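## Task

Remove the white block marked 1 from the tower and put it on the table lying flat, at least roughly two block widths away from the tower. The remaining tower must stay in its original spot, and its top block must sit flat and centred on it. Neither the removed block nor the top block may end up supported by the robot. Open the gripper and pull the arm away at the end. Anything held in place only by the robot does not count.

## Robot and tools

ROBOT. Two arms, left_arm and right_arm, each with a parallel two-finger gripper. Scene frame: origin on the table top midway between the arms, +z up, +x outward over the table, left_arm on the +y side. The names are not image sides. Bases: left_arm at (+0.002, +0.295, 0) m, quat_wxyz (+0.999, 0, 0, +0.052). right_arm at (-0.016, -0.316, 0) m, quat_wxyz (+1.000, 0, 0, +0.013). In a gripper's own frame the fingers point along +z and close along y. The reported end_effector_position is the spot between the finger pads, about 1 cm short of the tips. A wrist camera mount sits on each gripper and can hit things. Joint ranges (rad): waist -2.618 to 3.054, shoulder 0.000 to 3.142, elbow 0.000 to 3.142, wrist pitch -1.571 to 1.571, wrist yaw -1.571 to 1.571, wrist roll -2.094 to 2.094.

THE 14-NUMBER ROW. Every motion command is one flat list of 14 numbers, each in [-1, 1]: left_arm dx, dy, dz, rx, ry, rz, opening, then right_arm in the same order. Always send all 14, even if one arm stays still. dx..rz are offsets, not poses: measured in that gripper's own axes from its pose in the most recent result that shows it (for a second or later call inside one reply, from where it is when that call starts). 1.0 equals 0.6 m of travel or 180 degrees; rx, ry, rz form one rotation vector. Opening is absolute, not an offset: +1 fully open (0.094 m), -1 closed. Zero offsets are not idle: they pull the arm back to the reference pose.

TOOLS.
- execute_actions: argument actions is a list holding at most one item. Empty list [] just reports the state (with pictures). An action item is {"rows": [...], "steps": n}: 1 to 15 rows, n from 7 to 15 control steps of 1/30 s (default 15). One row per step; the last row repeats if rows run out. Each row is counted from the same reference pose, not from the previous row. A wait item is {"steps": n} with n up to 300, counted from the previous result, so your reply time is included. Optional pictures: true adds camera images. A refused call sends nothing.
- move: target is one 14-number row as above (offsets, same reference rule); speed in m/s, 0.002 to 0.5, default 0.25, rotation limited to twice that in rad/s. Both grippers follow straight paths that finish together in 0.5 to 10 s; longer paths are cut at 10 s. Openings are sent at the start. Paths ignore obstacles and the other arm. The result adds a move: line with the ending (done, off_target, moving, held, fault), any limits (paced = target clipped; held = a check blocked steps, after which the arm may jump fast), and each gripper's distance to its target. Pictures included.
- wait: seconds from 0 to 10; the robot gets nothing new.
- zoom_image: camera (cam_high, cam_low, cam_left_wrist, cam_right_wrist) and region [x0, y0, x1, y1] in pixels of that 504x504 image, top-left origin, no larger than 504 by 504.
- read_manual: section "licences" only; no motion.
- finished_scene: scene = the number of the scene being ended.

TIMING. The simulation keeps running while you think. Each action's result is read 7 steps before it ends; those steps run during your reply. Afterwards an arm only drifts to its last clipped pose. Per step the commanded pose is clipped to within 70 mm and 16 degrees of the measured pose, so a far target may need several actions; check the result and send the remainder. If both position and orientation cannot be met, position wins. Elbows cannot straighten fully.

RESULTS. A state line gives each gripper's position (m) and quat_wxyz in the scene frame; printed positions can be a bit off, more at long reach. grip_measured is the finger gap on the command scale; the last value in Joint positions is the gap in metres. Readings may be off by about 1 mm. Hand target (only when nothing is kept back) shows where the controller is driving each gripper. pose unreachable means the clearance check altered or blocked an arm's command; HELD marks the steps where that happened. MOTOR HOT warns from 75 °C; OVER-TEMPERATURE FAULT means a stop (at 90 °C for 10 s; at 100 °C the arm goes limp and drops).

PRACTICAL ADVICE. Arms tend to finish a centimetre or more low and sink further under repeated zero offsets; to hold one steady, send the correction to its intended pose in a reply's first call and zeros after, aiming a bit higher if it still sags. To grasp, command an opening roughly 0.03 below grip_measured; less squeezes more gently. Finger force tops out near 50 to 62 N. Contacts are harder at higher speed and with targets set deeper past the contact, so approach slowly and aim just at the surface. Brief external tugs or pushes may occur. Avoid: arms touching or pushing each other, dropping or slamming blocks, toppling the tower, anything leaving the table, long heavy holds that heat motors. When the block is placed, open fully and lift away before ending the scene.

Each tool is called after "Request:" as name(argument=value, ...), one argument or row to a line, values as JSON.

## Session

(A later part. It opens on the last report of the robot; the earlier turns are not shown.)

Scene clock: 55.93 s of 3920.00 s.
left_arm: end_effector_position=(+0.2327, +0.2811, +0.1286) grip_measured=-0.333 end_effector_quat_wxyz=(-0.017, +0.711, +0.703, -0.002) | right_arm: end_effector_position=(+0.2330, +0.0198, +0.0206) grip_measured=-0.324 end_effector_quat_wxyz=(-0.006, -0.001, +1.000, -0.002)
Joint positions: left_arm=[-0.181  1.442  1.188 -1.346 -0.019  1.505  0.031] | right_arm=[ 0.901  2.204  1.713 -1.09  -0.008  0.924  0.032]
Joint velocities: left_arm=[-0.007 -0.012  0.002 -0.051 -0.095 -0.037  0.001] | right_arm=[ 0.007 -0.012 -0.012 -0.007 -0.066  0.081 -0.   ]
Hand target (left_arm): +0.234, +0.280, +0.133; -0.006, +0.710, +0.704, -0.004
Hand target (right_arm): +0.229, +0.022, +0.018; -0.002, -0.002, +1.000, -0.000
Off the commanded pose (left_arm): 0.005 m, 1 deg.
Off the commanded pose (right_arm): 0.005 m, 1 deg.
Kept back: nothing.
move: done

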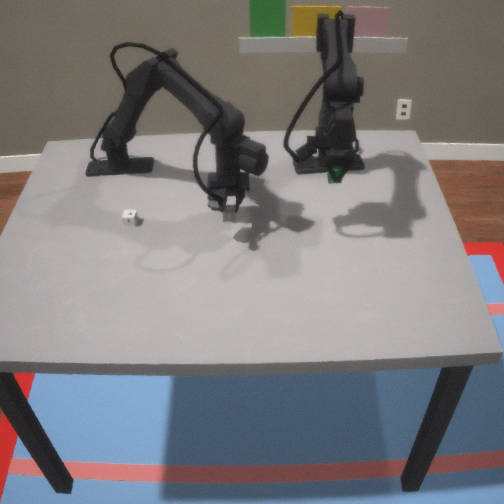

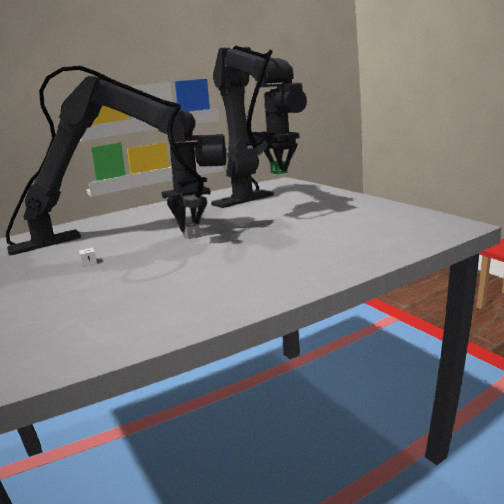

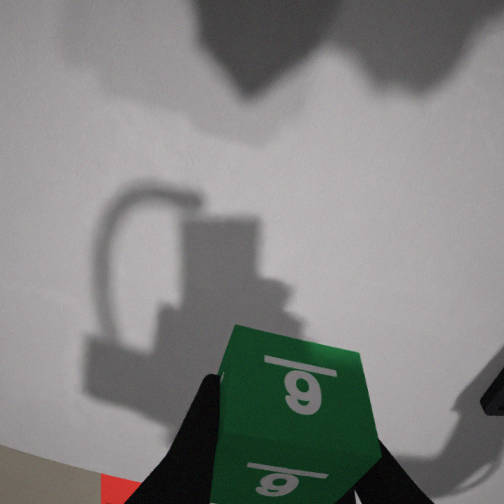

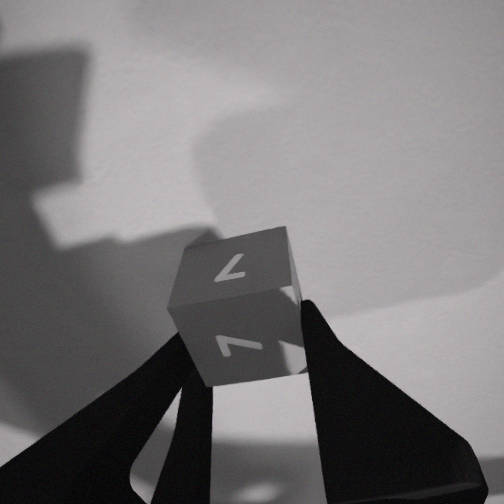

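Request:
execute_actions(
  actions=[
    {"rows": [[0,0.003,-0.008,-0.0085,-0.0068,-0.0036,-0.37, 0,0,0,0,0,0,0.3]], "steps": 8},
  ],
)

Request:
move(
  target=[0,0,-0.005,-0.004,-0.004,0,-0.37, 0,0,-0.11,0,0,0,0.3],
  speed=0.15,
)

Request:
move(
  target=[-0.432,-0.006,0.085,0,0,0,-0.37, 0.05,-0.5,-0.08,0,0,0,0.3],
  speed=0.3,
)

Scene clock: 56.40 s of 3920.00 s.
left_arm: end_effector_position=(+0.2327, +0.2812, +0.1286) grip_measured=-0.333 end_effector_quat_wxyz=(-0.017, +0.711, +0.703, -0.002) | right_arm: end_effector_position=(+0.2330, +0.0198, +0.0206) grip_measured=-0.136 end_effector_quat_wxyz=(-0.006, -0.001, +1.000, -0.002)
Joint positions: left_arm=[-0.181  1.442  1.188 -1.346 -0.019  1.506  0.031] | right_arm=[ 0.901  2.204  1.713 -1.09  -0.008  0.924  0.041]
Joint velocities: left_arm=[ 0.022  0.007 -0.002  0.066  0.066 -0.022 -0.001] | right_arm=[ 0.002 -0.012  0.002 -0.022 -0.007  0.037  0.421]
Steps of this call (steps 1 to 13: nothing new was sent; step 14: the first step of this action). Readings (end_effector_position):
14: the state above

Scene clock: 57.77 s of 3920.00 s.
left_arm: end_effector_position=(+0.2328, +0.2825, +0.1286) grip_measured=-0.333 end_effector_quat_wxyz=(-0.017, +0.710, +0.704, -0.003) | right_arm: end_effector_position=(+0.2326, +0.0193, +0.0703) grip_measured=+0.297 end_effector_quat_wxyz=(-0.015, -0.001, +1.000, -0.013)
Joint positions: left_arm=[-0.175  1.442  1.188 -1.346 -0.018  1.509  0.031] | right_arm=[ 0.901  2.2    1.906 -1.316 -0.008  0.924  0.061]
Joint velocities: left_arm=[-0.007 -0.002 -0.002 -0.081 -0.037 -0.022  0.001] | right_arm=[-0.002 -0.002 -0.002 -0.066 -0.022  0.007 -0.001]
Hand target (left_arm): +0.233, +0.282, +0.132; -0.008, +0.709, +0.705, -0.003
Hand target (right_arm): +0.233, +0.021, +0.086; -0.006, -0.001, +1.000, -0.001
Off your previous action's commanded pose (left_arm): 0.005 m, 2 deg at its last step (step 7 of this call).
Off your previous action's commanded pose (right_arm): 0.000 m, 0 deg at its last step (step 7 of this call).
Off the commanded pose (left_arm): 0.003 m, 1 deg.
Off the commanded pose (right_arm): 0.016 m, 2 deg.
Kept back: nothing.
move: off_target (right_arm)

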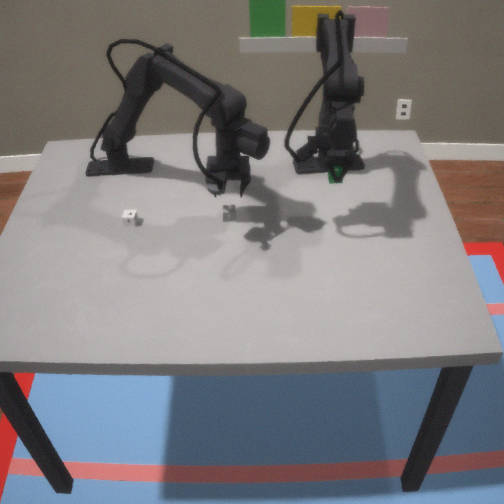

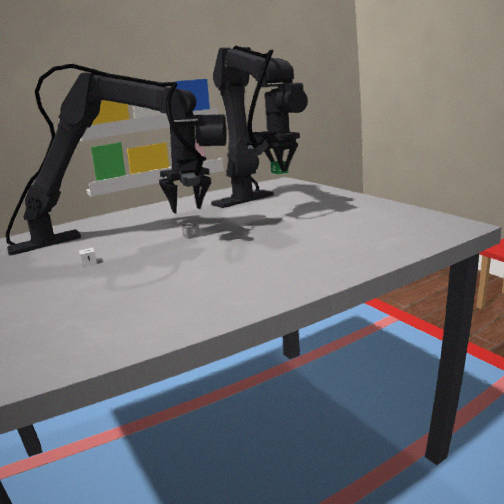

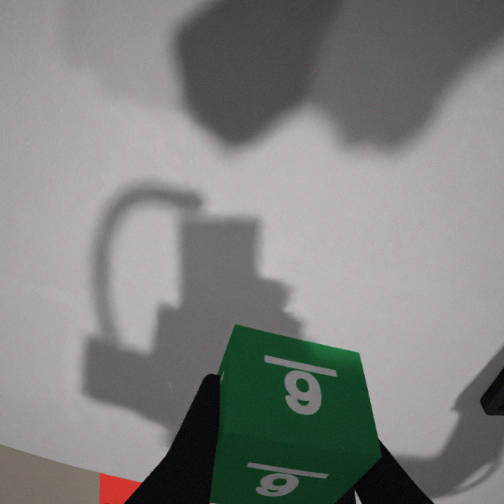

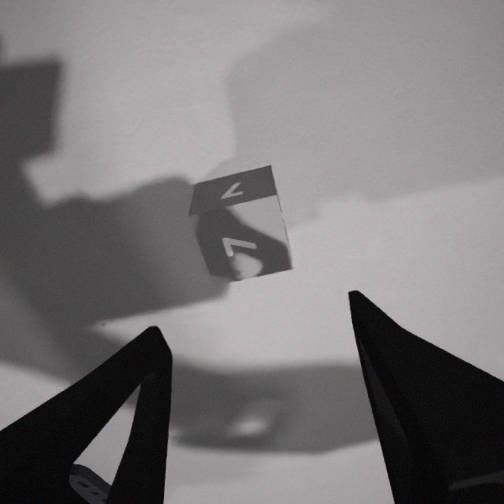

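Scene clock: 59.53 s of 3920.00 s.
left_arm: end_effector_position=(+0.2215, +0.0332, +0.0698) grip_measured=-0.333 end_effector_quat_wxyz=(-0.027, +0.713, +0.701, +0.008) | right_arm: end_effector_position=(+0.2121, -0.2771, +0.1291) grip_measured=+0.297 end_effector_quat_wxyz=(-0.014, +0.002, +1.000, -0.011)
Joint positions: left_arm=[-0.985  1.91   1.471 -1.187 -0.011  0.707  0.031] | right_arm=[ 0.151  1.445  1.192 -1.349  0.016  0.182  0.061]
Joint velocities: left_arm=[-0.002 -0.012  0.002  0.022 -0.007  0.022  0.   ] | right_arm=[-0.017  0.012 -0.002  0.007 -0.007 -0.066 -0.   ]
Hand target (left_arm): +0.226, +0.028, +0.077; -0.015, +0.710, +0.704, +0.004
Hand target (right_arm): +0.208, -0.280, +0.134; -0.009, -0.001, +1.000, -0.012
Off the commanded pose (left_arm): 0.010 m, 2 deg.
Off the commanded pose (right_arm): 0.008 m, 1 deg.
Kept back: nothing.
move: done

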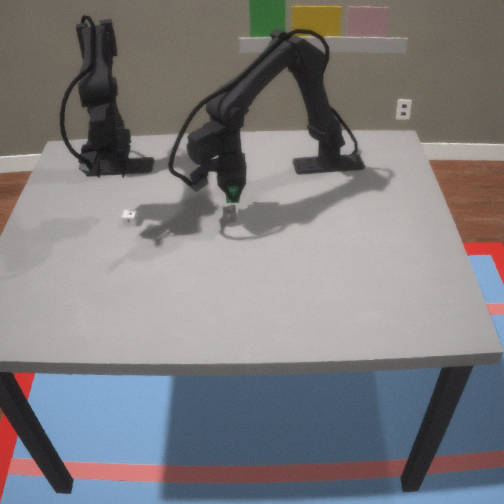

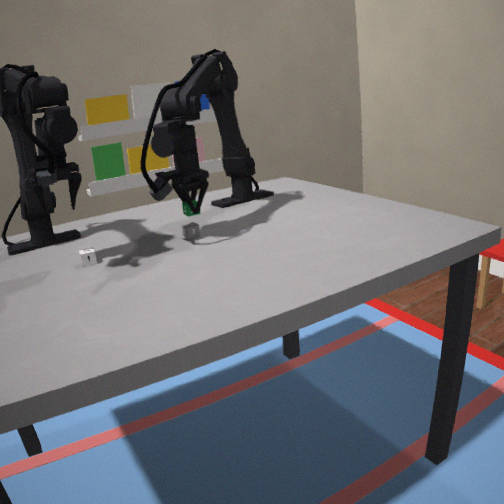

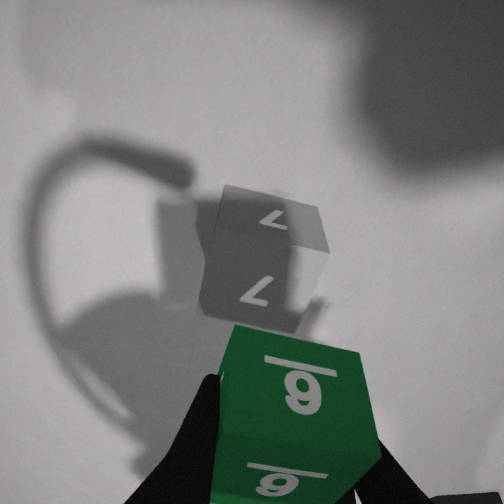

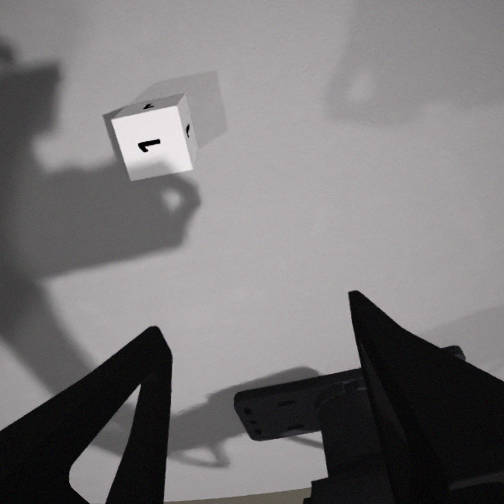

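Request:
move(
  target=[-0.020,0.015,0.030,-0.0085,-0.0158,-0.0054,-0.37, 0,0,-0.008,0,0,0,0.3],
  speed=0.04,
)

Request:
zoom_image(
  camera="cam_left_wrist",
  region=[190, 210, 390, 410],
)

Request:
zoom_image(
  camera="cam_high",
  region=[190, 150, 270, 230],
)

Scene clock: 61.23 s of 3920.00 s.
left_arm: end_effector_position=(+0.2301, +0.0227, +0.0538) grip_measured=-0.334 end_effector_quat_wxyz=(-0.001, +0.710, +0.704, +0.006) | right_arm: end_effector_position=(+0.2107, -0.2773, +0.1292) grip_measured=+0.297 end_effector_quat_wxyz=(-0.017, +0.001, +1.000, -0.011)
Joint positions: left_arm=[-0.985  1.926  1.43  -1.078 -0.011  0.698  0.031] | right_arm=[ 0.151  1.445  1.192 -1.355  0.016  0.179  0.061]
Joint velocities: left_arm=[ 0.007 -0.007 -0.002  0.051 -0.037 -0.007  0.001] | right_arm=[-0.002 -0.032  0.007 -0.037  0.022  0.007 -0.001]
Hand target (left_arm): +0.230, +0.021, +0.051; -0.000, +0.707, +0.707, -0.001
Hand target (right_arm): +0.212, -0.277, +0.134; -0.014, +0.002, +1.000, -0.011
Off the commanded pose (left_arm): 0.003 m, 1 deg.
Off the commanded pose (right_arm): 0.005 m, 0 deg.
Kept back: nothing.
move: done

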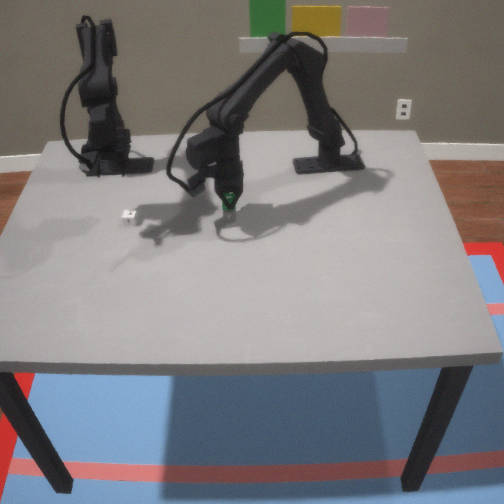

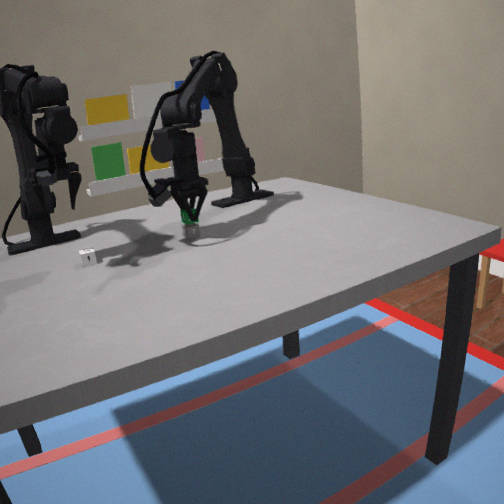

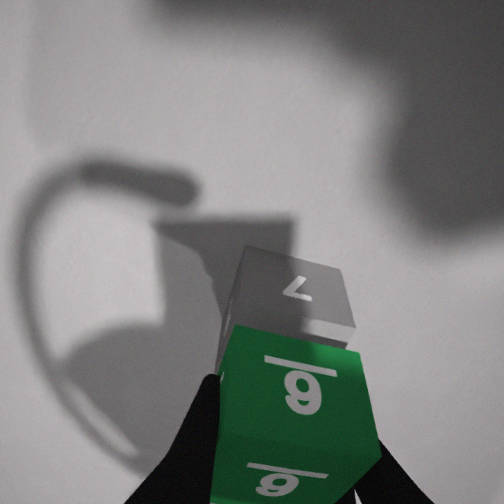

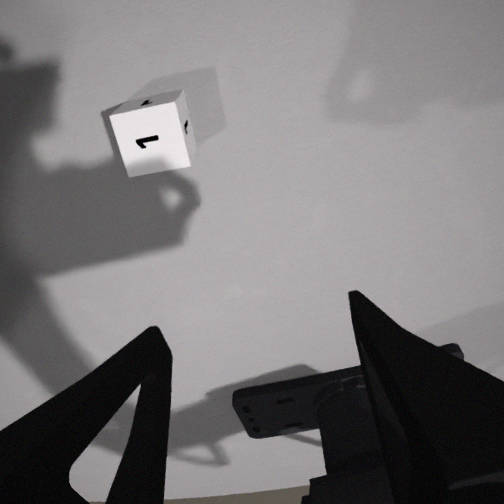

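Region (190, 210, 390, 410) of cam_left_wrist's 504x504 image, scaled by 2.520, with more detail than that image has.

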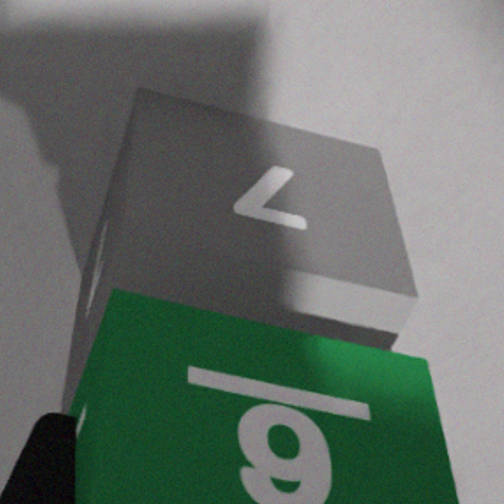

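Region (190, 150, 270, 230) of cam_high's 504x504 image, scaled by 6.300, with more detail than that image has.

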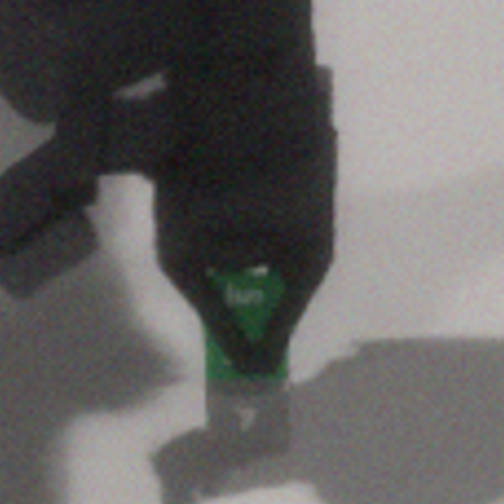

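Request:
move(
  target=[-0.004,0.002,0.017,0,-0.003,-0.002,-0.37, 0,0,-0.008,0,0,0,0.3],
  speed=0.012,
)

Request:
zoom_image(
  camera="cam_left_wrist",
  region=[190, 210, 390, 410],
)

Request:
zoom_image(
  camera="cam_high",
  region=[190, 150, 270, 230],
)

Request:
zoom_image(
  camera="cam_low",
  region=[140, 150, 240, 250],
)

Scene clock: 62.90 s of 3920.00 s.
left_arm: end_effector_position=(+0.2311, +0.0215, +0.0464) grip_measured=-0.334 end_effector_quat_wxyz=(-0.001, +0.710, +0.704, +0.006) | right_arm: end_effector_position=(+0.2095, -0.2775, +0.1292) grip_measured=+0.297 end_effector_quat_wxyz=(-0.019, +0.001, +1.000, -0.012)
Joint positions: left_arm=[-0.985  1.938  1.416 -1.051 -0.011  0.698  0.031] | right_arm=[ 0.151  1.445  1.192 -1.36   0.016  0.179  0.061]
Joint velocities: left_arm=[-0.002 -0.012 -0.007  0.022 -0.007  0.007 -0.   ] | right_arm=[-0.002 -0.017 -0.007 -0.037 -0.022  0.037 -0.   ]
Hand target (left_arm): +0.231, +0.020, +0.044; +0.002, +0.708, +0.706, +0.002
Hand target (right_arm): +0.211, -0.277, +0.134; -0.017, +0.001, +1.000, -0.011
Off the commanded pose (left_arm): 0.003 m, 1 deg.
Off the commanded pose (right_arm): 0.005 m, 0 deg.
Kept back: nothing.
move: done

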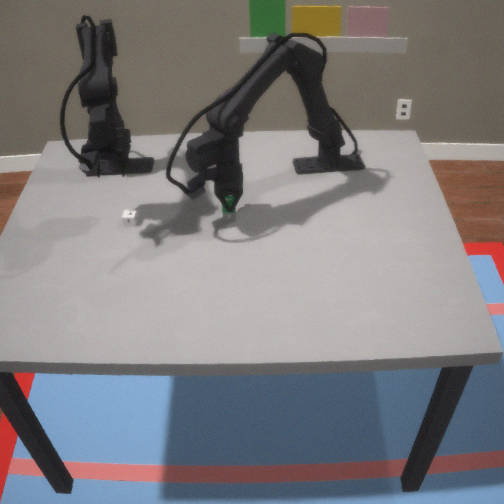

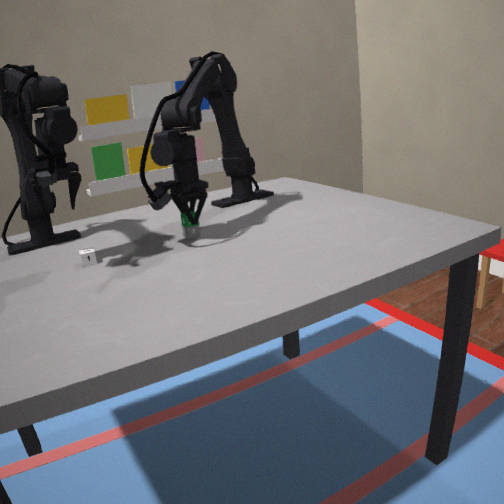

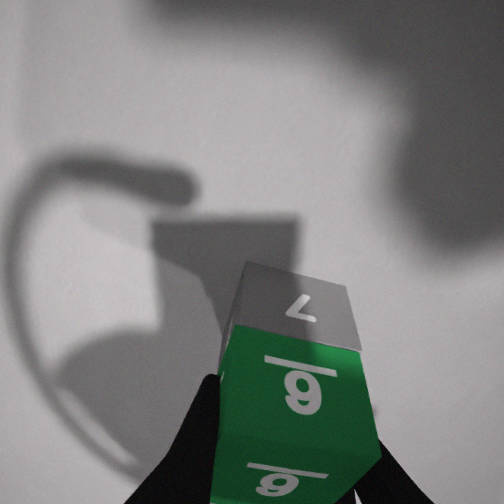

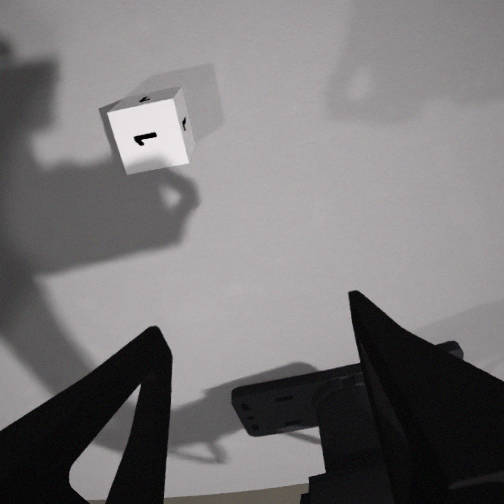

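Region (190, 210, 390, 410) of cam_left_wrist's 504x504 image, scaled by 2.520, with more detail than that image has.

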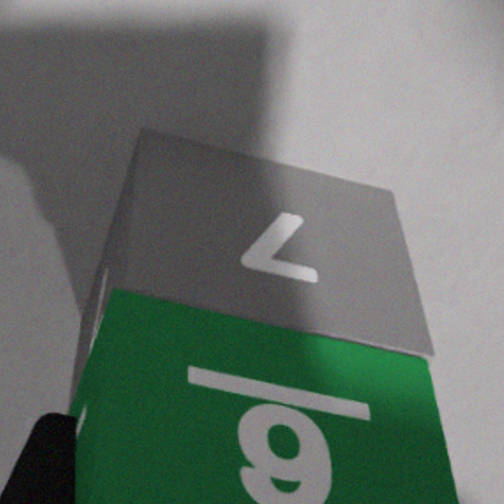

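Region (190, 150, 270, 230) of cam_high's 504x504 image, scaled by 6.300, with more detail than that image has.

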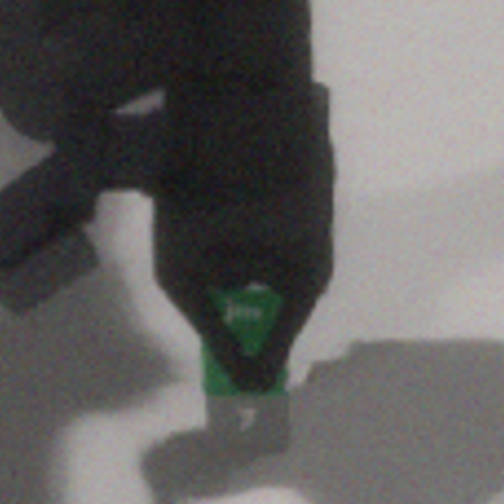

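Region (140, 150, 240, 250) of cam_low's 504x504 image, scaled by 5.040, with more detail than that image has.

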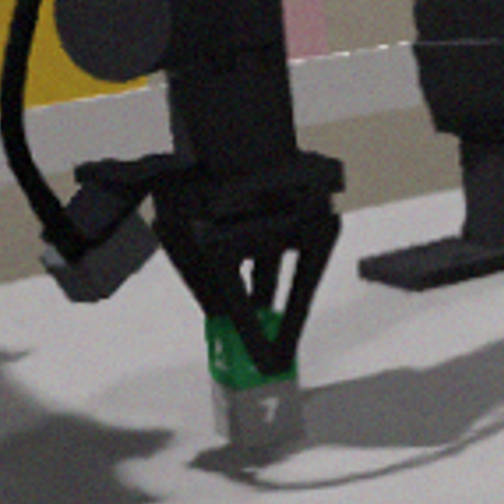

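Request:
execute_actions(
  actions=[
    {"rows": [[-0.002,0,0.004,0,0,0,-0.3, 0,0,-0.008,0,0,0,0.3],[-0.002,0,0.004,0,0,0,-0.25, 0,0,-0.008,0,0,0,0.3],[-0.002,0,0.004,0,0,0,0.3, 0,0,-0.008,0,0,0,0.3]], "steps": 9},
  ],
)

Request:
move(
  target=[0,0,-0.12,0,0,0,0.3, 0,0,-0.008,0,0,0,0.3],
  speed=0.15,
)

Request:
move(
  target=[0.25,0,-0.05,0,0,0,0.3, 0,0,-0.008,0,0,0,0.3],
  speed=0.3,
)

Request:
zoom_image(
  camera="cam_high",
  region=[190, 150, 270, 230],
)

Request:
zoom_image(
  camera="cam_low",
  region=[60, 170, 220, 280],
)

Scene clock: 63.43 s of 3920.00 s.
left_arm: end_effector_position=(+0.2311, +0.0215, +0.0464) grip_measured=-0.272 end_effector_quat_wxyz=(-0.001, +0.710, +0.704, +0.006) | right_arm: end_effector_position=(+0.2090, -0.2776, +0.1293) grip_measured=+0.297 end_effector_quat_wxyz=(-0.020, +0.001, +1.000, -0.012)
Joint positions: left_arm=[-0.985  1.938  1.416 -1.051 -0.011  0.698  0.034] | right_arm=[ 0.151  1.445  1.192 -1.362  0.016  0.179  0.061]
Joint velocities: left_arm=[ 0.002  0.012  0.017 -0.066 -0.081  0.007  0.039] | right_arm=[-0.002 -0.002 -0.007 -0.081 -0.022 -0.051 -0.   ]
Steps of this call (steps 1 to 14: nothing new was sent; steps 15 to 16: the first 2 steps of this action). Readings (end_effector_position):
15: left_arm (+0.2311, +0.0215, +0.0464) | right_arm (+0.2092, -0.2776, +0.1292)
16: the state above

Scene clock: 64.90 s of 3920.00 s.
left_arm: end_effector_position=(+0.2284, +0.0249, +0.1078) grip_measured=+0.298 end_effector_quat_wxyz=(-0.013, +0.710, +0.704, +0.007) | right_arm: end_effector_position=(+0.2068, -0.2780, +0.1294) grip_measured=+0.297 end_effector_quat_wxyz=(-0.025, +0.001, +1.000, -0.013)
Joint positions: left_arm=[-0.985  1.907  1.62  -1.312 -0.011  0.698  0.061] | right_arm=[ 0.151  1.445  1.192 -1.371  0.016  0.179  0.061]
Joint velocities: left_arm=[-0.007  0.022 -0.007 -0.007 -0.066  0.022 -0.001] | right_arm=[ 0.012 -0.002 -0.007  0.022  0.066 -0.066  0.   ]
Hand target (left_arm): +0.230, +0.023, +0.118; -0.001, +0.710, +0.704, +0.006
Hand target (right_arm): +0.208, -0.278, +0.134; -0.022, +0.001, +1.000, -0.012
Off your previous action's commanded pose (left_arm): 0.003 m, 0 deg at its last step (step 7 of this call).
Off your previous action's commanded pose (right_arm): 0.005 m, 0 deg at its last step (step 7 of this call).
Off the commanded pose (left_arm): 0.011 m, 1 deg.
Off the commanded pose (right_arm): 0.005 m, 0 deg.
Kept back: nothing.
move: off_target (left_arm)

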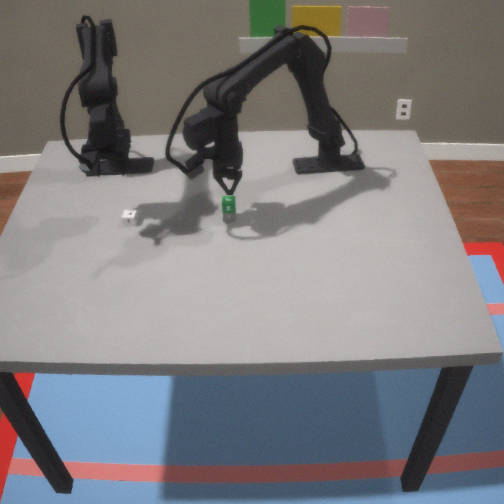

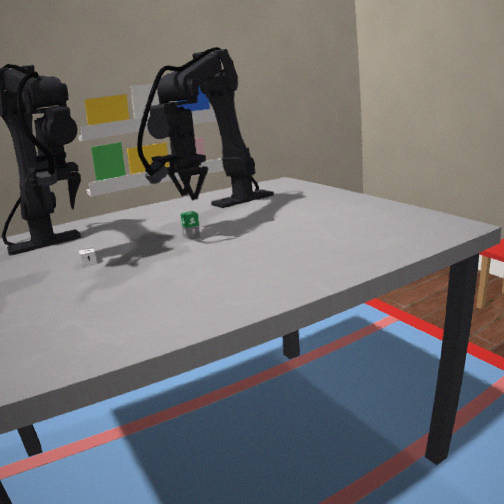

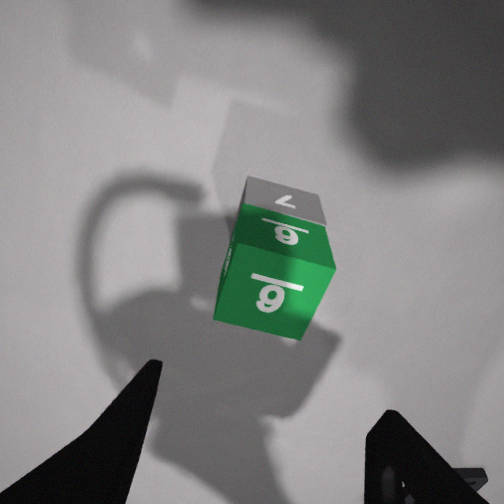

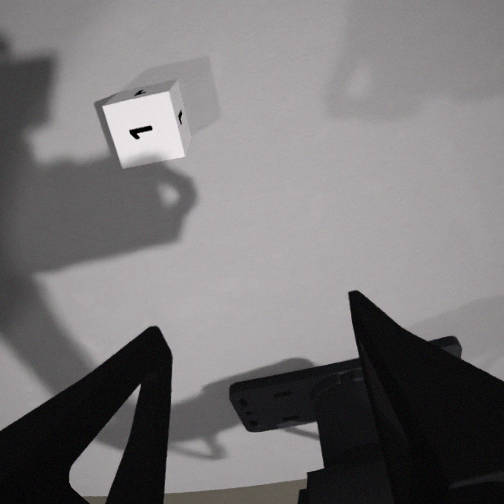

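Scene clock: 66.07 s of 3920.00 s.
left_arm: end_effector_position=(+0.2356, +0.1707, +0.1372) grip_measured=+0.298 end_effector_quat_wxyz=(-0.012, +0.707, +0.707, +0.006) | right_arm: end_effector_position=(+0.2055, -0.2782, +0.1294) grip_measured=+0.297 end_effector_quat_wxyz=(-0.027, +0.001, +1.000, -0.013)
Joint positions: left_arm=[-0.608  1.56   1.332 -1.362 -0.019  1.067  0.061] | right_arm=[ 0.151  1.445  1.192 -1.377  0.016  0.179  0.061]
Joint velocities: left_arm=[-0.017 -0.017  0.002 -0.007 -0.007  0.037 -0.   ] | right_arm=[ 0.017  0.012 -0.017  0.051  0.007 -0.066  0.001]
Hand target (left_arm): +0.230, +0.173, +0.138; -0.015, +0.710, +0.704, +0.003
Hand target (right_arm): +0.207, -0.278, +0.134; -0.024, +0.001, +1.000, -0.013
Off the commanded pose (left_arm): 0.008 m, 0 deg.
Off the commanded pose (right_arm): 0.005 m, 0 deg.
Kept back: nothing.
move: done

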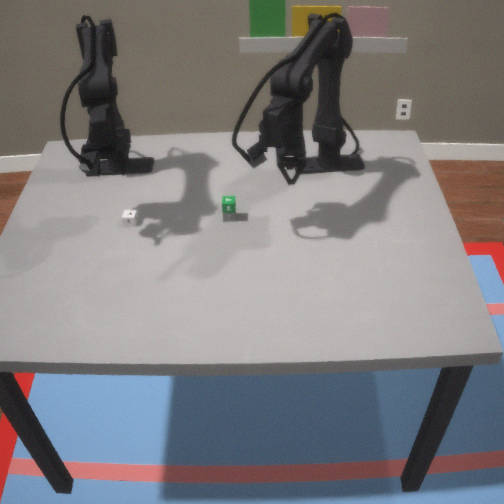

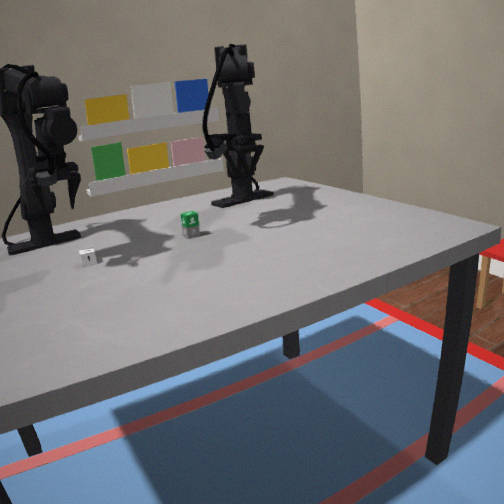

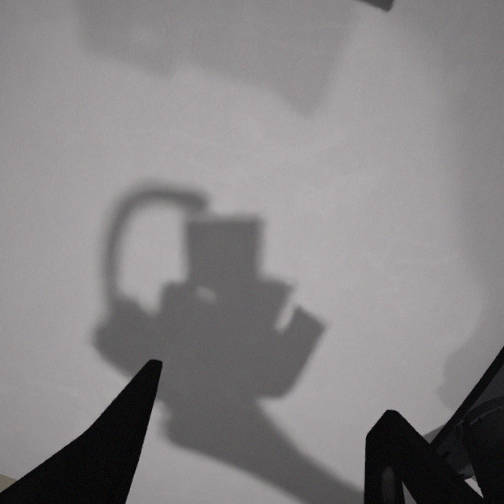

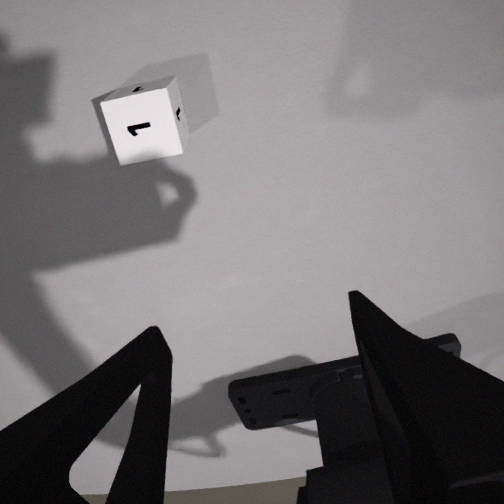

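Region (190, 150, 270, 230) of cam_high's 504x504 image, scaled by 6.300, with more detail than that image has.

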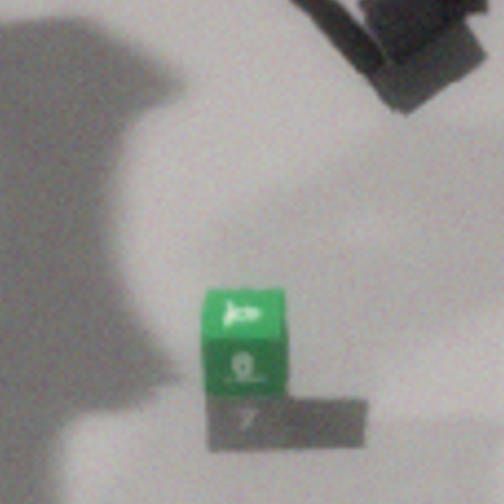

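Region (60, 170, 220, 280) of cam_low's 504x504 image, scaled by 3.150, with more detail than that image has; it fills the top 346 rows of this view, and the rest is white.

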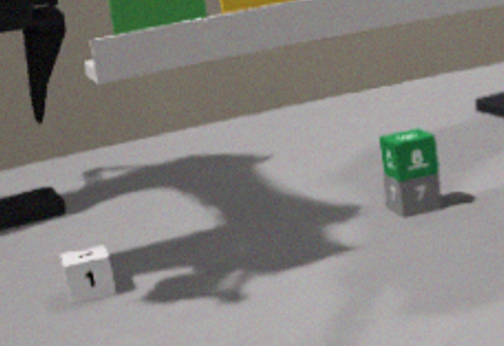

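Request:
finished_scene(
  scene=1,
)

The scene is finished: the task was done.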